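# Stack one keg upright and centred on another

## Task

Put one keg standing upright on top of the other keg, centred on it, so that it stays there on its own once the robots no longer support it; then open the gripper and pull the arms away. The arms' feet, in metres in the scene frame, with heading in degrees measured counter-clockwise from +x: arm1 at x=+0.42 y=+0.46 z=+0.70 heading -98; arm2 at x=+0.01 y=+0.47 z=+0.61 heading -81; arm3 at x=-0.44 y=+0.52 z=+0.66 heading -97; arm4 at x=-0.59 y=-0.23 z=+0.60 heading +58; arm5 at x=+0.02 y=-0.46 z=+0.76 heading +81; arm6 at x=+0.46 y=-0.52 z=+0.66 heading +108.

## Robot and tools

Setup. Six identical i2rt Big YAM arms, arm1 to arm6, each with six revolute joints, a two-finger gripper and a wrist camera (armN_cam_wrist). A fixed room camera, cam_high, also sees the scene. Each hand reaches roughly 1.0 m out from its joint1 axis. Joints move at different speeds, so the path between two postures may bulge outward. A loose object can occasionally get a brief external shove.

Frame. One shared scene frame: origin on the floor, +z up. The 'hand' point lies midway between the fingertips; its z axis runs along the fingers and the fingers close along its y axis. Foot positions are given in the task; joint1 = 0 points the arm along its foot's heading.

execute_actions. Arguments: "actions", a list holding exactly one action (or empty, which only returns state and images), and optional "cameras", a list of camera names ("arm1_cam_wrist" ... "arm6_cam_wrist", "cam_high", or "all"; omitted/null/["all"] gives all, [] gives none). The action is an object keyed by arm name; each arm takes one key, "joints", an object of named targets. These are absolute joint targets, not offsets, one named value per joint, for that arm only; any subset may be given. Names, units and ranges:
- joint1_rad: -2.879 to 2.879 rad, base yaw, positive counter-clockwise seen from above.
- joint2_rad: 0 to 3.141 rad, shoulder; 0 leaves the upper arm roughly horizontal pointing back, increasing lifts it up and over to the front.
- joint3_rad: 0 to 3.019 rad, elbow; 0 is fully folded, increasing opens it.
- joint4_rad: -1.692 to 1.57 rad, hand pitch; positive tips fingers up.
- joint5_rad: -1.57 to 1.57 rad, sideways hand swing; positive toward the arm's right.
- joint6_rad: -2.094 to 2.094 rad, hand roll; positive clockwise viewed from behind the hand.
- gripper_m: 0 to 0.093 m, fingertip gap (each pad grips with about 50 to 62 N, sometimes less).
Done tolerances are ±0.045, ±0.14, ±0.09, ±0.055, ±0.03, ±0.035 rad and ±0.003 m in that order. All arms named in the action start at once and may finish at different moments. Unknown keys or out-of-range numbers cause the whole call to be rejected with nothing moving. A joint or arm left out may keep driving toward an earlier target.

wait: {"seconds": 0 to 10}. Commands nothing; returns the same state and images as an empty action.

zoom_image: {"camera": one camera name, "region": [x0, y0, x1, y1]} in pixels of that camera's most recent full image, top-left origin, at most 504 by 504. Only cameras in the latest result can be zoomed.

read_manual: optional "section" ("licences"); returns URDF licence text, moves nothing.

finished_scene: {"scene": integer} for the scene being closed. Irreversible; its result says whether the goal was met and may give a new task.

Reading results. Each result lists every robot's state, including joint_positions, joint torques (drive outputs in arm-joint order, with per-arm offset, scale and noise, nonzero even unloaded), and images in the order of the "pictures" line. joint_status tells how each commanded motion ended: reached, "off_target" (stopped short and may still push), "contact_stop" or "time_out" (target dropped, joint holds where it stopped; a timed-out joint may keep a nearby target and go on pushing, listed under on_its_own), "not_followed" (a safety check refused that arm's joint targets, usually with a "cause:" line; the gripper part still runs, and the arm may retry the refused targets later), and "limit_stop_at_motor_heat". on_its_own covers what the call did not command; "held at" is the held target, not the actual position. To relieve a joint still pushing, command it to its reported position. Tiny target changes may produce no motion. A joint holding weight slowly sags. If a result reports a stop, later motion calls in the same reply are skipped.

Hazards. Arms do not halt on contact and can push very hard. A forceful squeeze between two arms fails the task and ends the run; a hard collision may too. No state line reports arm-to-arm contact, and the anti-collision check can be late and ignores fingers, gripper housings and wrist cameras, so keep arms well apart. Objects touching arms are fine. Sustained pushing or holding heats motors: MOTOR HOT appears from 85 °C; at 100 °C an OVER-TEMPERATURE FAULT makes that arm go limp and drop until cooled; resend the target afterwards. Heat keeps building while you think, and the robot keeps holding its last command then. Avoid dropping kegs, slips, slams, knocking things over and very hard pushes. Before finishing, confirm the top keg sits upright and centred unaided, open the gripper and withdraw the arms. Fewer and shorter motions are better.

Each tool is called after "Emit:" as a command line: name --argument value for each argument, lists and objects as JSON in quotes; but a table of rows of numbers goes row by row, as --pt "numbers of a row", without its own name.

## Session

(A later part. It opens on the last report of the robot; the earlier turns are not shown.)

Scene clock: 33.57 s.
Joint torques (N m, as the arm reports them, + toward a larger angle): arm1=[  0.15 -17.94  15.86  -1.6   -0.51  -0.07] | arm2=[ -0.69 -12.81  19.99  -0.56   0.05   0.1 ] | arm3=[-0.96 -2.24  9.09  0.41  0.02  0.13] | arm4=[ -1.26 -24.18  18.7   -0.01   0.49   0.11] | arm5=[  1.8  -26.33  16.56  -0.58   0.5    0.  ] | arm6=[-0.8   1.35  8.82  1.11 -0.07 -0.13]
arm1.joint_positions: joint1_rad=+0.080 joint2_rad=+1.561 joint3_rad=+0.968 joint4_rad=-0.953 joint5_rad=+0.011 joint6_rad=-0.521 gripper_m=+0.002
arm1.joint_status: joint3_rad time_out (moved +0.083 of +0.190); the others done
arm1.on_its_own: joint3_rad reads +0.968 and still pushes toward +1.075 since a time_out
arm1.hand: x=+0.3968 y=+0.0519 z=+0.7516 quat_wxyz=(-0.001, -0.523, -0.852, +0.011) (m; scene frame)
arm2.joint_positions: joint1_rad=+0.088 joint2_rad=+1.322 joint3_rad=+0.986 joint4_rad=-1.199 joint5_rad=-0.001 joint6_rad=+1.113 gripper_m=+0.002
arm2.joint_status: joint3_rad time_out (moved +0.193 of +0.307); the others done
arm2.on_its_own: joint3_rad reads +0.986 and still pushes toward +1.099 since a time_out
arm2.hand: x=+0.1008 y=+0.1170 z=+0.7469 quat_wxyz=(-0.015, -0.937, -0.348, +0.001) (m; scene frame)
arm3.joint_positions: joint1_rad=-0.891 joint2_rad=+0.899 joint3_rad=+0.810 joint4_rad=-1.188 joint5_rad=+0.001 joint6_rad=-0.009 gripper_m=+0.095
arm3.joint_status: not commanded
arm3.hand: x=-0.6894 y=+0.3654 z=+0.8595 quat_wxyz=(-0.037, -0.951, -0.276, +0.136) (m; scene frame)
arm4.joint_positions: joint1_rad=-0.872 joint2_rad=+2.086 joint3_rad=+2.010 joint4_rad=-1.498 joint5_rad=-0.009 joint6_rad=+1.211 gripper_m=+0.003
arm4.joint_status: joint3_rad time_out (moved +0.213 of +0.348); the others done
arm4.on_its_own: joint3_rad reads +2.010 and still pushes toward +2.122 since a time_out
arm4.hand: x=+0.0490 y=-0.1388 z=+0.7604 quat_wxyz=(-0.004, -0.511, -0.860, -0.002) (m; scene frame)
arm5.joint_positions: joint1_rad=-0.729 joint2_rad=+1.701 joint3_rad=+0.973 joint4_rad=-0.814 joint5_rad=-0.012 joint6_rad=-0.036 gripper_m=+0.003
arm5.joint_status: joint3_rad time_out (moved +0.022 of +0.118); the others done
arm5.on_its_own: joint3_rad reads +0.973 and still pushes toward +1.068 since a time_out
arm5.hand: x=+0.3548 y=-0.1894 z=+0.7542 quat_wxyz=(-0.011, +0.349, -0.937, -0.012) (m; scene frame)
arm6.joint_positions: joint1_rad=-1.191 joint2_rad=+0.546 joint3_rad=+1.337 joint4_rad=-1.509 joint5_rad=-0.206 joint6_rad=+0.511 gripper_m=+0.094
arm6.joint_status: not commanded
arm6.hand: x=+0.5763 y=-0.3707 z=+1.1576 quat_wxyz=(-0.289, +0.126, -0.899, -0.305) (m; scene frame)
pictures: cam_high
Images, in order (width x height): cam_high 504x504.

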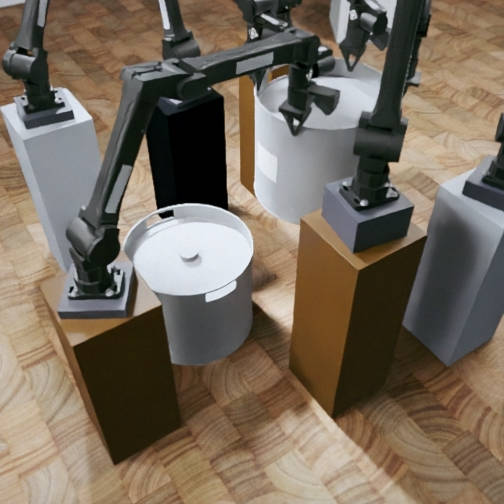

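Emit:
execute_actions --actions '[{"arm1":{"joints":{"joint1_rad":-0.28,"joint2_rad":1.525,"joint3_rad":1.135,"joint4_rad":-0.994,"joint6_rad":-0.893}},"arm2":{"joints":{"joint1_rad":-0.336,"joint2_rad":1.204,"joint3_rad":1.04,"joint4_rad":-1.237,"joint6_rad":0.685}},"arm4":{"joints":{"joint1_rad":-0.791,"joint2_rad":1.6,"joint3_rad":1.544,"joint4_rad":-1.308,"joint6_rad":1.287}},"arm5":{"joints":{"joint1_rad":-0.411,"joint2_rad":1.456,"joint3_rad":0.815,"joint4_rad":-0.779,"joint6_rad":0.285}}}]' --cameras '["cam_high"]'

Emit:
execute_actions --actions '[{"arm1":{"joints":{"joint1_rad":-0.58,"joint2_rad":1.665,"joint3_rad":1.34,"joint4_rad":-1.046,"joint6_rad":-1.193}},"arm2":{"joints":{"joint1_rad":-0.748,"joint2_rad":1.305,"joint3_rad":1.14,"joint4_rad":-1.229,"joint6_rad":0.273}},"arm4":{"joints":{"joint1_rad":-0.656,"joint2_rad":1.272,"joint3_rad":1.136,"joint4_rad":-1.258,"joint6_rad":1.422}},"arm5":{"joints":{"joint1_rad":0.049,"joint2_rad":1.382,"joint3_rad":0.722,"joint4_rad":-0.768,"joint6_rad":0.745}}}]' --cameras '["cam_high"]'

Scene clock: 39.03 s.
Joint torques (N m, as the arm reports them, + toward a larger angle): arm1=[  1.25 -19.22  16.14  -1.29  -0.74   0.03] | arm2=[ -0.51 -12.1   19.28   0.18   0.44   0.14] | arm3=[-0.94 -2.25  9.09  0.39  0.02  0.14] | arm4=[ -1.26 -18.72  17.36   0.51   0.52   0.02] | arm5=[  1.63 -24.47  12.92  -0.4    0.21   0.01] | arm6=[-0.94  2.44  9.11  1.15 -0.04 -0.1 ]
arm1.joint_positions: joint1_rad=-0.283 joint2_rad=+1.620 joint3_rad=+1.008 joint4_rad=-0.969 joint5_rad=+0.016 joint6_rad=-0.885 gripper_m=+0.003
arm1.joint_status: joint3_rad time_out (moved +0.041 of +0.167); the others done
arm1.on_its_own: joint3_rad reads +1.008 and still pushes toward +1.121 since a time_out
arm1.hand: x=+0.2487 y=+0.0782 z=+0.7412 quat_wxyz=(+0.009, -0.523, -0.853, -0.006) (m; scene frame)
arm2.joint_positions: joint1_rad=-0.342 joint2_rad=+1.272 joint3_rad=+0.935 joint4_rad=-1.229 joint5_rad=-0.011 joint6_rad=+0.677 gripper_m=+0.003
arm2.joint_status: joint3_rad time_out (moved -0.051 of +0.054); the others done
arm2.on_its_own: joint3_rad reads +0.935 and still pushes toward +1.040 since a time_out
arm2.hand: x=-0.0479 y=+0.1373 z=+0.7449 quat_wxyz=(-0.002, -0.937, -0.351, -0.003) (m; scene frame)
arm3.joint_positions: joint1_rad=-0.891 joint2_rad=+0.899 joint3_rad=+0.810 joint4_rad=-1.188 joint5_rad=+0.001 joint6_rad=-0.009 gripper_m=+0.095
arm3.joint_status: not commanded
arm3.hand: x=-0.6894 y=+0.3654 z=+0.8595 quat_wxyz=(-0.037, -0.951, -0.276, +0.136) (m; scene frame)
arm4.joint_positions: joint1_rad=-0.788 joint2_rad=+1.715 joint3_rad=+1.443 joint4_rad=-1.311 joint5_rad=-0.009 joint6_rad=+1.288 gripper_m=+0.002
arm4.joint_status: joint3_rad time_out (moved -0.566 of -0.466); the others done
arm4.on_its_own: joint3_rad reads +1.443 and still pushes toward +1.544 since a time_out
arm4.hand: x=-0.0961 y=-0.1161 z=+0.7537 quat_wxyz=(+0.000, -0.509, -0.861, +0.001) (m; scene frame)
arm5.joint_positions: joint1_rad=-0.406 joint2_rad=+1.562 joint3_rad=+0.754 joint4_rad=-0.769 joint5_rad=-0.003 joint6_rad=+0.286 gripper_m=+0.003
arm5.joint_status: all done
arm5.hand: x=+0.2087 y=-0.1665 z=+0.7455 quat_wxyz=(+0.004, +0.349, -0.937, -0.002) (m; scene frame)
arm6.joint_positions: joint1_rad=-1.191 joint2_rad=+0.546 joint3_rad=+1.337 joint4_rad=-1.509 joint5_rad=-0.206 joint6_rad=+0.511 gripper_m=+0.094
arm6.joint_status: not commanded
arm6.hand: x=+0.5763 y=-0.3707 z=+1.1576 quat_wxyz=(-0.289, +0.126, -0.899, -0.305) (m; scene frame)
pictures: cam_high
Images, in order (width x height): cam_high 504x504.

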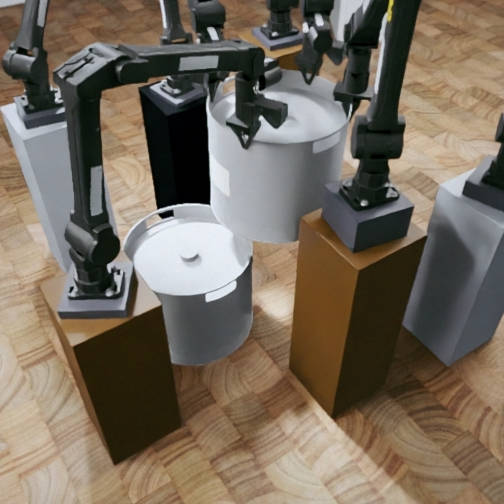

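not run: a stop came earlier in this reply.

Emit:
execute_actions --actions '[{"arm1":{"joints":{"joint1_rad":-0.58,"joint2_rad":1.665,"joint3_rad":1.36,"joint4_rad":-1.046,"joint6_rad":-1.193}},"arm2":{"joints":{"joint1_rad":-0.748,"joint2_rad":1.305,"joint3_rad":1.15,"joint4_rad":-1.229,"joint6_rad":0.273}},"arm4":{"joints":{"joint1_rad":-0.656,"joint2_rad":1.265,"joint3_rad":1.136,"joint4_rad":-1.258,"joint6_rad":1.422}},"arm5":{"joints":{"joint1_rad":0.049,"joint2_rad":1.36,"joint3_rad":0.712,"joint4_rad":-0.768,"joint6_rad":0.745}}}]' --cameras '[]'

Scene clock: 43.43 s.
Joint torques (N m, as the arm reports them, + toward a larger angle): arm1=[  1.51 -22.76  16.46  -0.87  -0.71   0.01] | arm2=[ -0.43 -14.49  19.47  -0.19   0.47   0.08] | arm3=[-0.99 -2.19  9.08  0.4   0.01  0.14] | arm4=[ -1.19 -10.89  17.81   0.48   0.27  -0.07] | arm5=[  2.68 -21.84  13.65  -0.02   0.47  -0.09] | arm6=[-0.75  2.43  8.84  1.28 -0.03 -0.07]
arm1.joint_positions: joint1_rad=-0.587 joint2_rad=+1.773 joint3_rad=+1.231 joint4_rad=-1.029 joint5_rad=+0.015 joint6_rad=-1.183 gripper_m=+0.003
arm1.joint_status: joint3_rad time_out (moved +0.223 of +0.352); the others done
arm1.on_its_own: joint3_rad reads +1.231 and still pushes toward +1.343 since a time_out
arm1.hand: x=+0.0941 y=+0.0920 z=+0.7458 quat_wxyz=(+0.008, -0.525, -0.851, -0.003) (m; scene frame)
arm2.joint_positions: joint1_rad=-0.755 joint2_rad=+1.382 joint3_rad=+1.044 joint4_rad=-1.208 joint5_rad=-0.012 joint6_rad=+0.270 gripper_m=+0.003
arm2.joint_status: joint3_rad time_out (moved +0.109 of +0.215); the others done
arm2.on_its_own: joint3_rad reads +1.044 and still pushes toward +1.150 since a time_out
arm2.hand: x=-0.2022 y=+0.1496 z=+0.7478 quat_wxyz=(-0.010, -0.938, -0.347, +0.006) (m; scene frame)
arm3.joint_positions: joint1_rad=-0.891 joint2_rad=+0.899 joint3_rad=+0.810 joint4_rad=-1.188 joint5_rad=+0.001 joint6_rad=-0.009 gripper_m=+0.095
arm3.joint_status: not commanded
arm3.hand: x=-0.6894 y=+0.3654 z=+0.8595 quat_wxyz=(-0.037, -0.951, -0.276, +0.136) (m; scene frame)
arm4.joint_positions: joint1_rad=-0.653 joint2_rad=+1.347 joint3_rad=+1.028 joint4_rad=-1.260 joint5_rad=-0.003 joint6_rad=+1.433 gripper_m=+0.002
arm4.joint_status: joint3_rad time_out (moved -0.415 of -0.307); the others done
arm4.on_its_own: joint3_rad reads +1.028 and still pushes toward +1.136 since a time_out
arm4.hand: x=-0.2504 y=-0.1014 z=+0.7537 quat_wxyz=(-0.004, -0.513, -0.859, +0.003) (m; scene frame)
arm5.joint_positions: joint1_rad=+0.058 joint2_rad=+1.454 joint3_rad=+0.641 joint4_rad=-0.761 joint5_rad=-0.008 joint6_rad=+0.756 gripper_m=+0.003
arm5.joint_status: all done
arm5.hand: x=+0.0522 y=-0.1547 z=+0.7494 quat_wxyz=(+0.005, +0.346, -0.938, -0.003) (m; scene frame)
arm6.joint_positions: joint1_rad=-1.191 joint2_rad=+0.546 joint3_rad=+1.337 joint4_rad=-1.509 joint5_rad=-0.206 joint6_rad=+0.511 gripper_m=+0.094
arm6.joint_status: not commanded
arm6.hand: x=+0.5763 y=-0.3707 z=+1.1576 quat_wxyz=(-0.289, +0.126, -0.899, -0.305) (m; scene frame)
pictures: none
No camera images: the call's "cameras" was empty. Leave "cameras" out to get every camera's image.

Emit:
execute_actions --actions '[{"arm1":{"joints":{"joint1_rad":-0.79,"joint2_rad":1.87,"joint3_rad":1.71,"joint4_rad":-1.165,"joint6_rad":-1.409}},"arm2":{"joints":{"joint1_rad":-1.04,"joint2_rad":1.51,"joint3_rad":1.395,"joint4_rad":-1.26,"joint6_rad":-0.024}},"arm4":{"joints":{"joint1_rad":-0.368,"joint2_rad":0.94,"joint3_rad":0.87,"joint4_rad":-1.34,"joint6_rad":1.71}},"arm5":{"joints":{"joint1_rad":0.5,"joint2_rad":1.46,"joint3_rad":0.83,"joint4_rad":-0.78,"joint6_rad":1.2}},"arm6":{"joints":{"joint1_rad":0,"joint2_rad":1.5,"joint3_rad":0.6,"joint4_rad":0.9,"joint5_rad":-1.2,"joint6_rad":0}}}]'

Scene clock: 46.93 s.
Joint torques (N m, as the arm reports them, + toward a larger angle): arm1=[  0.87 -26.97  16.92  -0.53  -0.37  -0.09] | arm2=[ -2.46 -18.88  20.04  -0.43   0.58  -0.15] | arm3=[-0.96 -2.18  9.09  0.41  0.02  0.13] | arm4=[-0.5  -6.5  17.5  -0.22  0.05 -0.26] | arm5=[  2.49 -19.93  17.69  -0.97   0.05   0.24] | arm6=[  0.31 -11.23   5.58   1.73  -0.09  -0.09]
arm1.joint_positions: joint1_rad=-0.790 joint2_rad=+1.985 joint3_rad=+1.561 joint4_rad=-1.157 joint5_rad=+0.006 joint6_rad=-1.393 gripper_m=+0.003
arm1.joint_status: joint3_rad time_out (moved +0.330 of +0.479); the others done
arm1.on_its_own: joint3_rad reads +1.561 and still pushes toward +1.673 since a time_out
arm1.hand: x=-0.0444 y=+0.1091 z=+0.7474 quat_wxyz=(+0.001, -0.522, -0.853, -0.008) (m; scene frame)
arm2.joint_positions: joint1_rad=-1.021 joint2_rad=+1.601 joint3_rad=+1.277 joint4_rad=-1.232 joint5_rad=-0.015 joint6_rad=-0.004 gripper_m=+0.003
arm2.joint_status: joint3_rad time_out (moved +0.233 of +0.351); the others done
arm2.on_its_own: joint3_rad reads +1.277 and still pushes toward +1.390 since a time_out
arm2.hand: x=-0.3413 y=+0.1621 z=+0.7447 quat_wxyz=(-0.007, -0.936, -0.351, +0.004) (m; scene frame)
arm3.joint_positions: joint1_rad=-0.891 joint2_rad=+0.899 joint3_rad=+0.810 joint4_rad=-1.188 joint5_rad=+0.001 joint6_rad=-0.009 gripper_m=+0.095
arm3.joint_status: not commanded
arm3.hand: x=-0.6894 y=+0.3654 z=+0.8595 quat_wxyz=(-0.037, -0.951, -0.276, +0.136) (m; scene frame)
arm4.joint_positions: joint1_rad=-0.373 joint2_rad=+1.021 joint3_rad=+0.768 joint4_rad=-1.329 joint5_rad=+0.002 joint6_rad=+1.745 gripper_m=+0.003
arm4.joint_status: joint3_rad off_target (ended at +0.768, target +0.870); the others done
arm4.hand: x=-0.3913 y=-0.0816 z=+0.7498 quat_wxyz=(-0.007, -0.526, -0.850, +0.006) (m; scene frame)
arm5.joint_positions: joint1_rad=+0.489 joint2_rad=+1.531 joint3_rad=+0.711 joint4_rad=-0.748 joint5_rad=+0.002 joint6_rad=+1.182 gripper_m=+0.004
arm5.joint_status: joint3_rad time_out (moved +0.070 of +0.189); the others done
arm5.on_its_own: joint3_rad reads +0.711 and still pushes toward +0.823 since a time_out
arm5.hand: x=-0.0859 y=-0.1415 z=+0.7450 quat_wxyz=(+0.000, +0.349, -0.937, -0.003) (m; scene frame)
arm6.joint_positions: joint1_rad=-0.002 joint2_rad=+1.493 joint3_rad=+0.602 joint4_rad=+0.875 joint5_rad=-1.198 joint6_rad=+0.012 gripper_m=+0.094
arm6.joint_status: all done
arm6.hand: x=+0.1735 y=-0.1503 z=+0.8685 quat_wxyz=(-0.009, +0.711, -0.036, -0.702) (m; scene frame)
pictures: arm1_cam_wrist, arm2_cam_wrist, arm3_cam_wrist, arm4_cam_wrist, arm5_cam_wrist, arm6_cam_wrist, cam_high
joint command not followed: on one or more control steps a check withheld the commanded joint targets of the arm5 arm, and it was not sent them on those steps.
cause: the commanded joint targets would bring a part of the robot too close to another arm (this arm's wrist (the part past joint 4) and the other arm's wrist (the part past joint 4)); next, command targets that bring no part of the robot closer to that arm.
Images, in order (width x height): arm1_cam_wrist 504x504, arm2_cam_wrist 504x504, arm3_cam_wrist 504x504, arm4_cam_wrist 504x504, arm5_cam_wrist 504x504, arm6_cam_wrist 504x504, cam_high 504x504.

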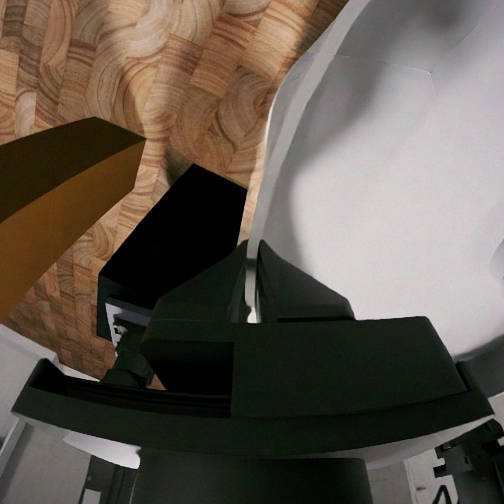

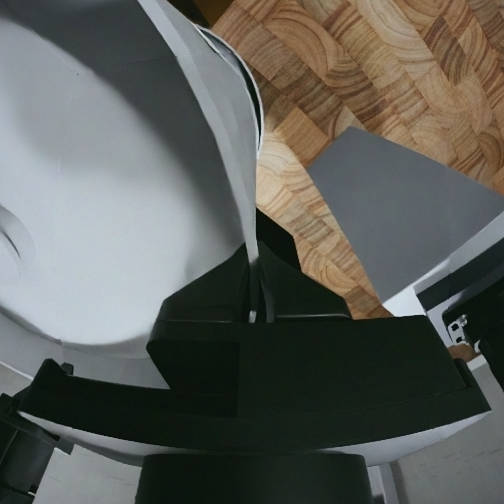

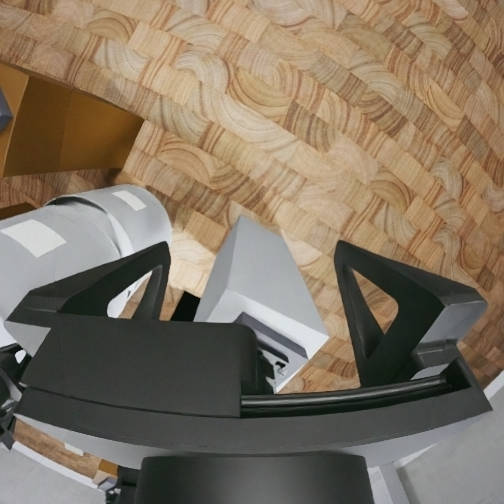

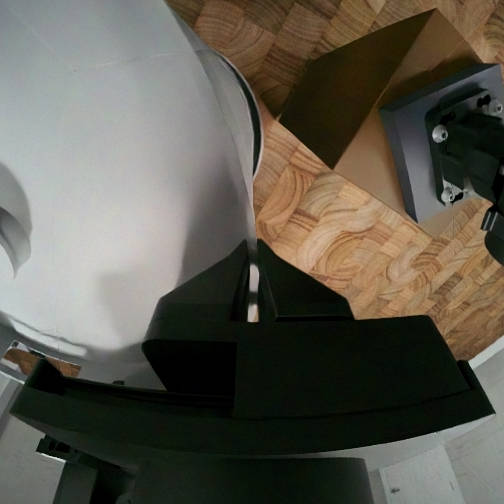

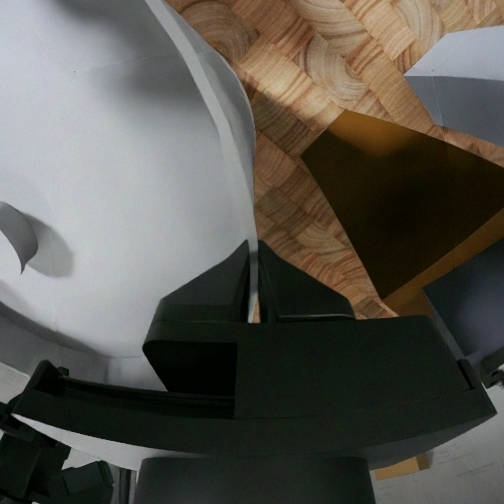

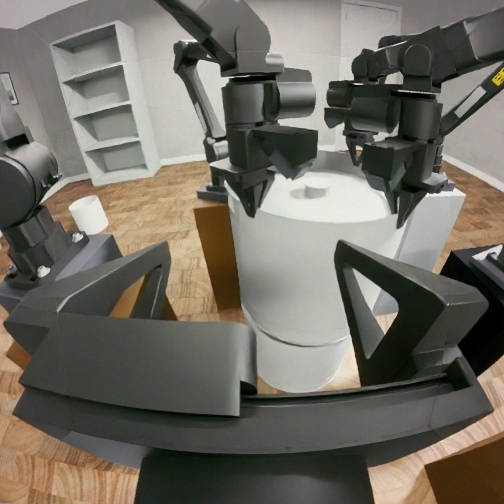

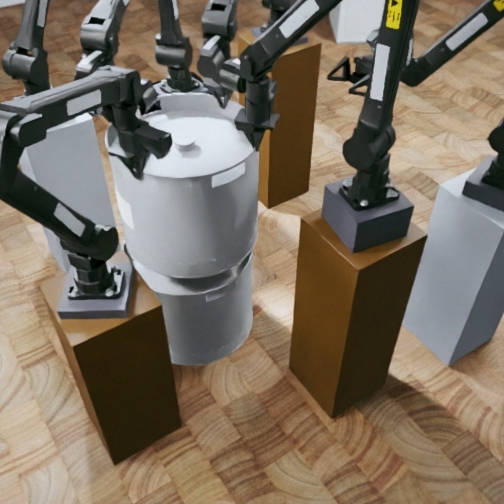

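Emit:
execute_actions --actions '[{"arm1":{"joints":{"joint1_rad":-0.815,"joint2_rad":1.95,"joint3_rad":1.725,"joint4_rad":-1.109,"joint6_rad":-1.424}},"arm2":{"joints":{"joint1_rad":-1.07,"joint2_rad":1.575,"joint3_rad":1.37,"joint4_rad":-1.171,"joint6_rad":-0.044}},"arm4":{"joints":{"joint1_rad":-0.33,"joint2_rad":0.91,"joint3_rad":0.755,"joint4_rad":-1.247,"joint6_rad":1.77}},"arm5":{"joints":{"joint1_rad":0.55,"joint2_rad":1.57,"joint3_rad":0.83,"joint4_rad":-0.67,"joint6_rad":1.24}}}]' --cameras '["arm1_cam_wrist","arm2_cam_wrist","arm4_cam_wrist","arm5_cam_wrist","cam_high"]'

Scene clock: 50.63 s.
Joint torques (N m, as the arm reports them, + toward a larger angle): arm1=[  0.43 -27.98  16.72  -1.21  -0.59  -0.07] | arm2=[ -2.73 -20.65  18.1   -0.16   0.56  -0.1 ] | arm3=[-0.97 -2.16  9.08  0.39  0.02  0.13] | arm4=[-1.1  -5.66 17.27 -0.13  0.32 -0.15] | arm5=[  2.89 -22.31  16.2   -0.29   0.36   0.14] | arm6=[ -0.32 -11.22   5.98   1.37  -0.1   -0.12]
arm1.joint_positions: joint1_rad=-0.809 joint2_rad=+2.069 joint3_rad=+1.589 joint4_rad=-1.088 joint5_rad=+0.011 joint6_rad=-1.409 gripper_m=+0.003
arm1.joint_status: joint3_rad time_out (moved +0.028 of +0.164); the others done
arm1.on_its_own: joint3_rad reads +1.589 and still pushes toward +1.701 since a time_out
arm1.hand: x=-0.0674 y=+0.1071 z=+0.7087 quat_wxyz=(+0.006, -0.524, -0.852, -0.003) (m; scene frame)
arm2.joint_positions: joint1_rad=-1.047 joint2_rad=+1.678 joint3_rad=+1.277 joint4_rad=-1.151 joint5_rad=-0.015 joint6_rad=-0.029 gripper_m=+0.003
arm2.joint_status: joint3_rad time_out (moved +0.000 of +0.093); the others done
arm2.on_its_own: joint3_rad reads +1.277 and still pushes toward +1.370 since a time_out
arm2.hand: x=-0.3641 y=+0.1593 z=+0.7100 quat_wxyz=(-0.007, -0.936, -0.351, +0.006) (m; scene frame)
arm3.joint_positions: joint1_rad=-0.891 joint2_rad=+0.899 joint3_rad=+0.810 joint4_rad=-1.188 joint5_rad=+0.001 joint6_rad=-0.009 gripper_m=+0.095
arm3.joint_status: not commanded
arm3.hand: x=-0.6894 y=+0.3654 z=+0.8595 quat_wxyz=(-0.037, -0.951, -0.276, +0.136) (m; scene frame)
arm4.joint_positions: joint1_rad=-0.329 joint2_rad=+0.986 joint3_rad=+0.653 joint4_rad=-1.235 joint5_rad=-0.004 joint6_rad=+1.790 gripper_m=+0.003
arm4.joint_status: joint3_rad off_target (ended at +0.653, target +0.755); the others done
arm4.hand: x=-0.4122 y=-0.0836 z=+0.7153 quat_wxyz=(-0.006, -0.527, -0.850, -0.002) (m; scene frame)
arm5.joint_positions: joint1_rad=+0.546 joint2_rad=+1.654 joint3_rad=+0.716 joint4_rad=-0.658 joint5_rad=-0.006 joint6_rad=+1.233 gripper_m=+0.004
arm5.joint_status: joint3_rad time_out (moved +0.006 of +0.119); the others done
arm5.on_its_own: joint3_rad reads +0.716 and still pushes toward +0.829 since a time_out
arm5.hand: x=-0.1073 y=-0.1436 z=+0.7072 quat_wxyz=(+0.004, +0.352, -0.936, +0.010) (m; scene frame)
arm6.joint_positions: joint1_rad=-0.002 joint2_rad=+1.493 joint3_rad=+0.602 joint4_rad=+0.875 joint5_rad=-1.198 joint6_rad=+0.012 gripper_m=+0.094
arm6.joint_status: not commanded
arm6.hand: x=+0.1735 y=-0.1503 z=+0.8685 quat_wxyz=(-0.009, +0.711, -0.036, -0.702) (m; scene frame)
pictures: arm1_cam_wrist, arm2_cam_wrist, arm4_cam_wrist, arm5_cam_wrist, cam_high
Images, in order (width x height): arm1_cam_wrist 504x504, arm2_cam_wrist 504x504, arm4_cam_wrist 504x504, arm5_cam_wrist 504x504, cam_high 504x504.

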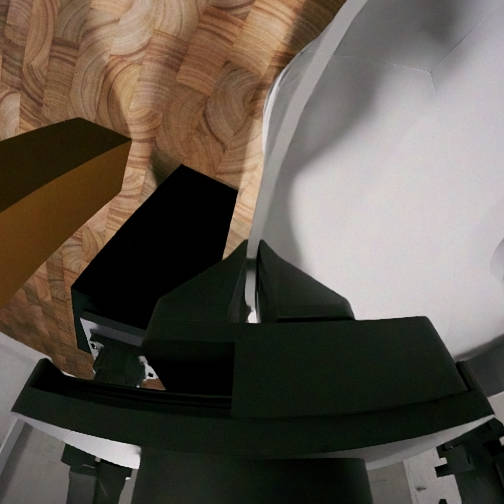

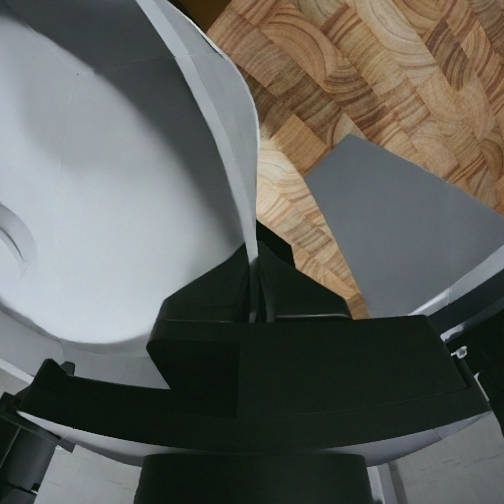

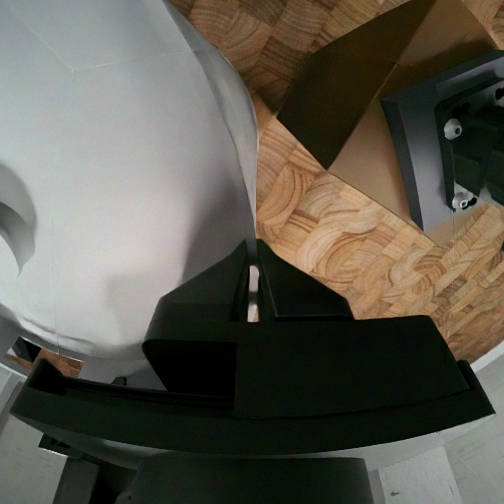

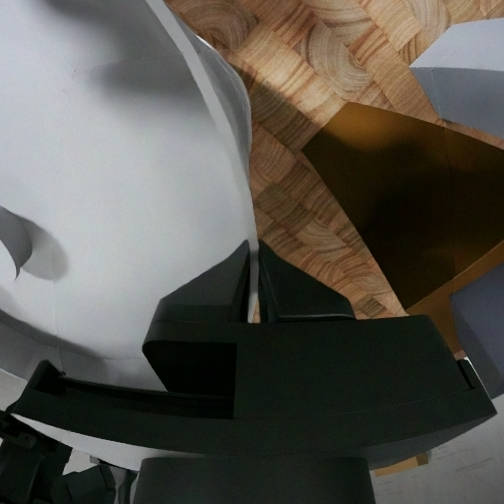

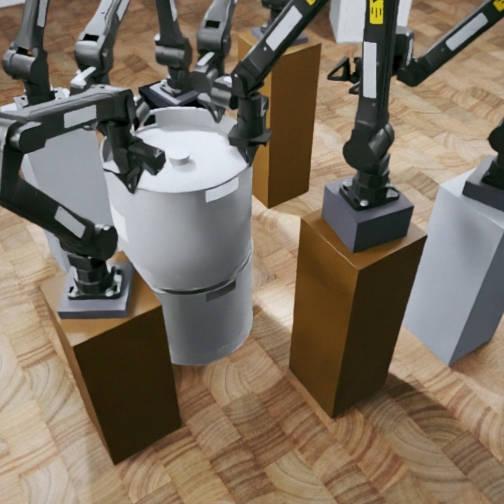

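Well aligned. Unload.

Emit:
execute_actions --actions '[{"arm1":{"joints":{"joint2_rad":2.07,"joint3_rad":1.58,"joint4_rad":-1.07}},"arm2":{"joints":{"joint2_rad":1.69,"joint3_rad":1.26,"joint4_rad":-1.14}},"arm4":{"joints":{"joint2_rad":1.0,"joint3_rad":0.63,"joint4_rad":-1.21}},"arm5":{"joints":{"joint2_rad":1.68,"joint3_rad":0.72,"joint4_rad":-0.63}},"arm6":{"joints":{"joint1_rad":-1.0}}}]' --cameras '["arm1_cam_wrist","arm2_cam_wrist","arm4_cam_wrist","arm5_cam_wrist","cam_high"]'

Scene clock: 53.00 s.
Joint torques (N m, as the arm reports them, + toward a larger angle): arm1=[  0.45 -20.6    8.21  -1.08  -0.47  -0.04] | arm2=[ -2.81 -14.95  10.26  -0.6    0.67  -0.08] | arm3=[-0.94 -2.21  9.08  0.39  0.02  0.14] | arm4=[-1.15 -2.18 10.83 -1.23  0.45 -0.15] | arm5=[  1.54 -16.67   6.24   0.06   0.56   0.11] | arm6=[  0.   -10.85   5.83   1.45  -0.1   -0.16]
arm1.joint_positions: joint1_rad=-0.810 joint2_rad=+2.089 joint3_rad=+1.576 joint4_rad=-1.051 joint5_rad=+0.009 joint6_rad=-1.410 gripper_m=+0.002
arm1.joint_status: all done
arm1.hand: x=-0.0683 y=+0.1066 z=+0.6932 quat_wxyz=(+0.005, -0.523, -0.852, +0.000) (m; scene frame)
arm2.joint_positions: joint1_rad=-1.049 joint2_rad=+1.713 joint3_rad=+1.256 joint4_rad=-1.107 joint5_rad=-0.018 joint6_rad=-0.030 gripper_m=+0.003
arm2.joint_status: all done
arm2.hand: x=-0.3650 y=+0.1589 z=+0.6867 quat_wxyz=(-0.007, -0.937, -0.350, +0.000) (m; scene frame)
arm3.joint_positions: joint1_rad=-0.891 joint2_rad=+0.899 joint3_rad=+0.810 joint4_rad=-1.188 joint5_rad=+0.001 joint6_rad=-0.009 gripper_m=+0.095
arm3.joint_status: not commanded
arm3.hand: x=-0.6894 y=+0.3654 z=+0.8595 quat_wxyz=(-0.037, -0.951, -0.276, +0.136) (m; scene frame)
arm4.joint_positions: joint1_rad=-0.328 joint2_rad=+1.024 joint3_rad=+0.605 joint4_rad=-1.177 joint5_rad=-0.008 joint6_rad=+1.790 gripper_m=+0.003
arm4.joint_status: all done
arm4.hand: x=-0.4165 y=-0.0867 z=+0.6901 quat_wxyz=(+0.000, -0.527, -0.850, +0.011) (m; scene frame)
arm5.joint_positions: joint1_rad=+0.553 joint2_rad=+1.702 joint3_rad=+0.714 joint4_rad=-0.627 joint5_rad=-0.010 joint6_rad=+1.238 gripper_m=+0.004
arm5.joint_status: all done
arm5.hand: x=-0.1091 y=-0.1470 z=+0.6912 quat_wxyz=(+0.005, +0.352, -0.936, +0.020) (m; scene frame)
arm6.joint_positions: joint1_rad=-0.997 joint2_rad=+1.493 joint3_rad=+0.602 joint4_rad=+0.875 joint5_rad=-1.199 joint6_rad=+0.011 gripper_m=+0.094
arm6.joint_status: all done
arm6.hand: x=+0.6113 y=-0.0788 z=+0.8712 quat_wxyz=(-0.346, +0.612, -0.368, -0.609) (m; scene frame)
pictures: arm1_cam_wrist, arm2_cam_wrist, arm4_cam_wrist, arm5_cam_wrist, cam_high
Images, in order (width x height): arm1_cam_wrist 504x504, arm2_cam_wrist 504x504, arm4_cam_wrist 504x504, arm5_cam_wrist 504x504, cam_high 504x504.

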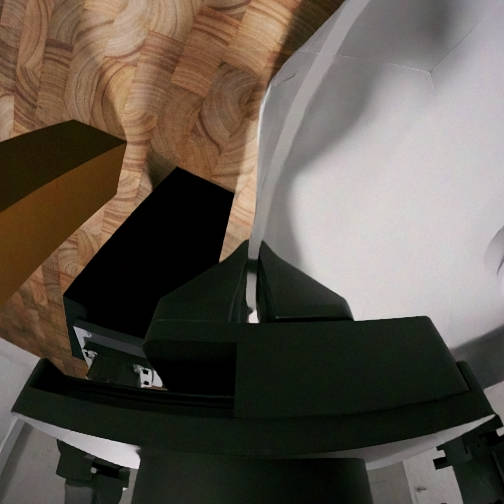

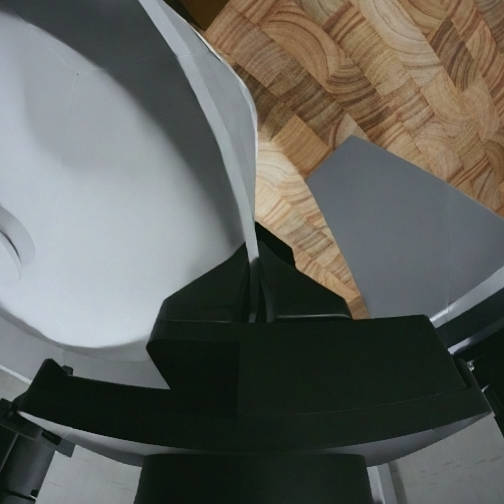

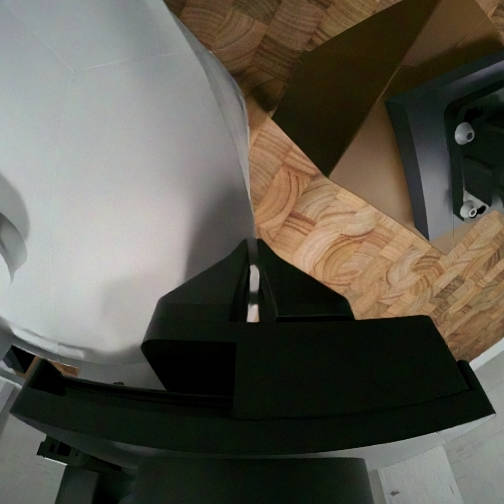

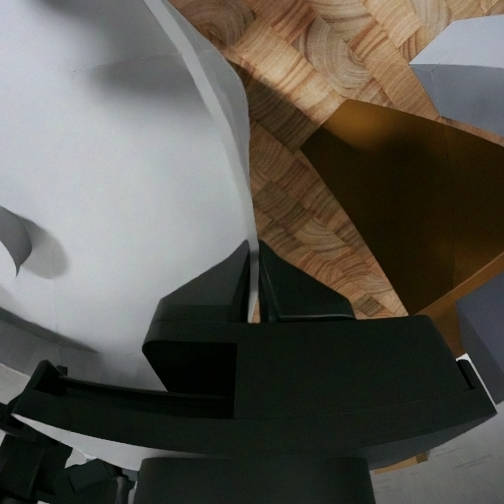

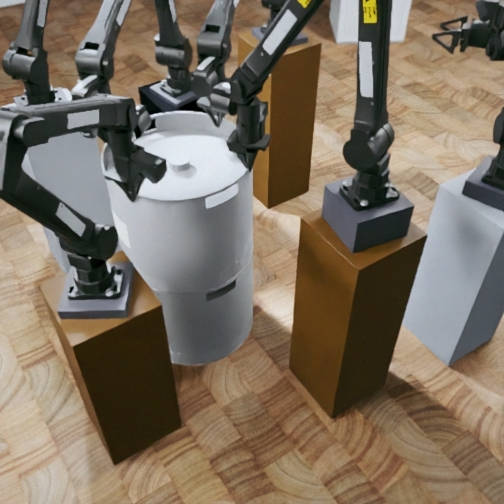

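Emit:
execute_actions --actions '[{"arm1":{"joints":{"gripper_m":0.08}},"arm2":{"joints":{"gripper_m":0.08}},"arm5":{"joints":{"gripper_m":0.08}},"arm4":{"joints":{"gripper_m":0.08}}}]' --cameras '[]'

Emit:
execute_actions --actions '[{"arm1":{"joints":{"joint2_rad":1.7,"joint4_rad":-1.45}},"arm2":{"joints":{"joint2_rad":1.4,"joint3_rad":1.4,"joint4_rad":-1.57}},"arm4":{"joints":{"joint2_rad":0.85,"joint3_rad":1.0,"joint4_rad":-1.65}},"arm5":{"joints":{"joint2_rad":1.2,"joint3_rad":0.8,"joint4_rad":-1.17}}}]' --cameras '["arm1_cam_wrist","arm2_cam_wrist","cam_high"]'

Emit:
finished_scene --scene 1

Scene clock: 54.67 s.
Joint torques (N m, as the arm reports them, + toward a larger angle): arm1=[  0.18 -19.75   8.3   -0.89  -0.24  -0.02] | arm2=[ -1.91 -14.23  10.27  -0.03   0.    -0.07] | arm3=[-0.93 -2.15  9.09  0.42  0.02  0.14] | arm4=[-1.27 -1.06 10.86 -0.1   0.26 -0.06] | arm5=[  2.76 -14.17   6.42   0.1    0.23   0.1 ] | arm6=[ -0.18 -10.85   5.56   1.76  -0.03  -0.15]
arm1.joint_positions: joint1_rad=-0.810 joint2_rad=+2.079 joint3_rad=+1.576 joint4_rad=-1.055 joint5_rad=+0.003 joint6_rad=-1.412 gripper_m=+0.080
arm1.joint_status: all done
arm1.hand: x=-0.0679 y=+0.1056 z=+0.6985 quat_wxyz=(+0.004, -0.522, -0.853, +0.003) (m; scene frame)
arm2.joint_positions: joint1_rad=-1.057 joint2_rad=+1.706 joint3_rad=+1.256 joint4_rad=-1.125 joint5_rad=-0.002 joint6_rad=-0.031 gripper_m=+0.080
arm2.joint_status: all done
arm2.hand: x=-0.3659 y=+0.1665 z=+0.6897 quat_wxyz=(+0.002, -0.938, -0.348, -0.003) (m; scene frame)
arm3.joint_positions: joint1_rad=-0.891 joint2_rad=+0.899 joint3_rad=+0.810 joint4_rad=-1.188 joint5_rad=+0.001 joint6_rad=-0.009 gripper_m=+0.095
arm3.joint_status: not commanded
arm3.hand: x=-0.6894 y=+0.3654 z=+0.8595 quat_wxyz=(-0.037, -0.951, -0.276, +0.136) (m; scene frame)
arm4.joint_positions: joint1_rad=-0.328 joint2_rad=+1.010 joint3_rad=+0.605 joint4_rad=-1.202 joint5_rad=-0.003 joint6_rad=+1.779 gripper_m=+0.080
arm4.joint_status: all done
arm4.hand: x=-0.4203 y=-0.0908 z=+0.6930 quat_wxyz=(-0.001, -0.522, -0.853, +0.017) (m; scene frame)
arm5.joint_positions: joint1_rad=+0.553 joint2_rad=+1.686 joint3_rad=+0.714 joint4_rad=-0.627 joint5_rad=-0.003 joint6_rad=+1.238 gripper_m=+0.080
arm5.joint_status: all done
arm5.hand: x=-0.1092 y=-0.1436 z=+0.6964 quat_wxyz=(+0.002, +0.352, -0.936, +0.011) (m; scene frame)
arm6.joint_positions: joint1_rad=-0.997 joint2_rad=+1.493 joint3_rad=+0.602 joint4_rad=+0.875 joint5_rad=-1.199 joint6_rad=+0.011 gripper_m=+0.094
arm6.joint_status: not commanded
arm6.hand: x=+0.6113 y=-0.0788 z=+0.8712 quat_wxyz=(-0.346, +0.612, -0.368, -0.609) (m; scene frame)
pictures: none
No camera images: the call's "cameras" was empty. Leave "cameras" out to get every camera's image.

Scene clock: 56.07 s.
Joint torques (N m, as the arm reports them, + toward a larger angle): arm1=[  0.44 -14.04   9.81  -0.76  -0.24  -0.01] | arm2=[-2.15 -7.68 12.24  0.02  0.   -0.07] | arm3=[-0.95 -2.2   9.09  0.38  0.02  0.14] | arm4=[-1.2   1.4  12.3   0.11  0.24 -0.06] | arm5=[ 2.09 -9.06 12.3  -0.36  0.24  0.09] | arm6=[ -0.89 -10.86   5.8    1.8   -0.03  -0.11]
arm1.joint_positions: joint1_rad=-0.810 joint2_rad=+1.686 joint3_rad=+1.570 joint4_rad=-1.436 joint5_rad=+0.002 joint6_rad=-1.413 gripper_m=+0.080
arm1.joint_status: all done
arm1.hand: x=+0.0014 y=+0.1556 z=+0.9097 quat_wxyz=(+0.005, -0.522, -0.853, +0.007) (m; scene frame)
arm2.joint_positions: joint1_rad=-1.057 joint2_rad=+1.378 joint3_rad=+1.387 joint4_rad=-1.555 joint5_rad=-0.002 joint6_rad=-0.031 gripper_m=+0.080
arm2.joint_status: all done
arm2.hand: x=-0.3041 y=+0.2152 z=+0.8783 quat_wxyz=(-0.002, -0.938, -0.348, +0.011) (m; scene frame)
arm3.joint_positions: joint1_rad=-0.891 joint2_rad=+0.899 joint3_rad=+0.810 joint4_rad=-1.188 joint5_rad=+0.001 joint6_rad=-0.009 gripper_m=+0.095
arm3.joint_status: not commanded
arm3.hand: x=-0.6894 y=+0.3654 z=+0.8595 quat_wxyz=(-0.037, -0.951, -0.276, +0.136) (m; scene frame)
arm4.joint_positions: joint1_rad=-0.328 joint2_rad=+0.845 joint3_rad=+0.968 joint4_rad=-1.642 joint5_rad=-0.002 joint6_rad=+1.778 gripper_m=+0.080
arm4.joint_status: all done
arm4.hand: x=-0.4279 y=-0.0937 z=+0.8626 quat_wxyz=(-0.016, -0.521, -0.853, -0.025) (m; scene frame)
arm5.joint_positions: joint1_rad=+0.553 joint2_rad=+1.190 joint3_rad=+0.769 joint4_rad=-1.159 joint5_rad=-0.003 joint6_rad=+1.238 gripper_m=+0.080
arm5.joint_status: all done
arm5.hand: x=-0.0894 y=-0.1914 z=+0.8639 quat_wxyz=(+0.002, +0.352, -0.936, +0.002) (m; scene frame)
arm6.joint_positions: joint1_rad=-0.997 joint2_rad=+1.493 joint3_rad=+0.602 joint4_rad=+0.875 joint5_rad=-1.199 joint6_rad=+0.011 gripper_m=+0.094
arm6.joint_status: not commanded
arm6.hand: x=+0.6113 y=-0.0788 z=+0.8712 quat_wxyz=(-0.346, +0.612, -0.368, -0.609) (m; scene frame)
pictures: arm1_cam_wrist, arm2_cam_wrist, cam_high
Images, in order (width x height): arm1_cam_wrist 504x504, arm2_cam_wrist 504x504, cam_high 504x504.

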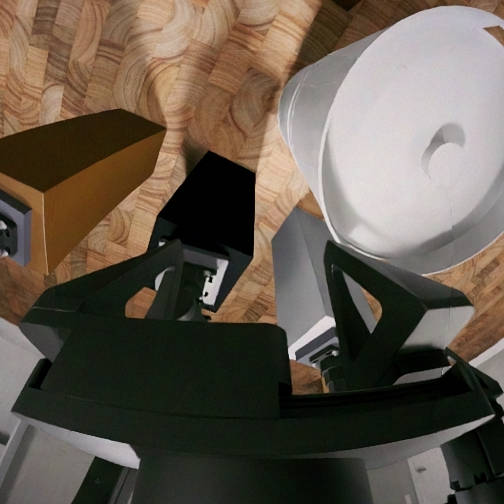

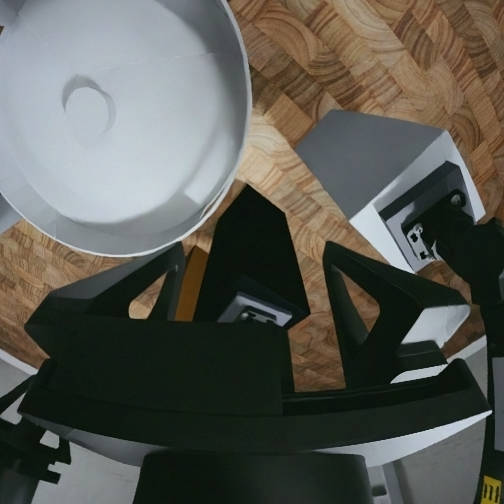

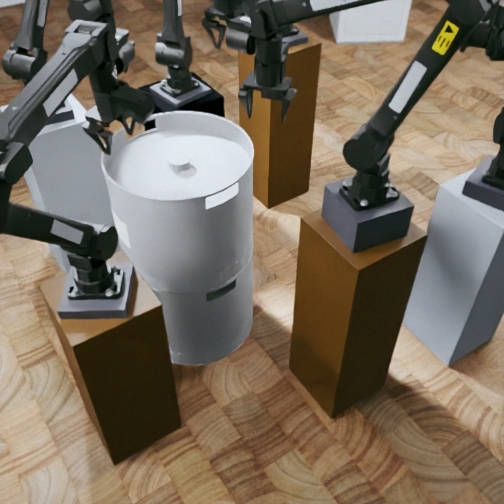

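The scene is finished: the task was done.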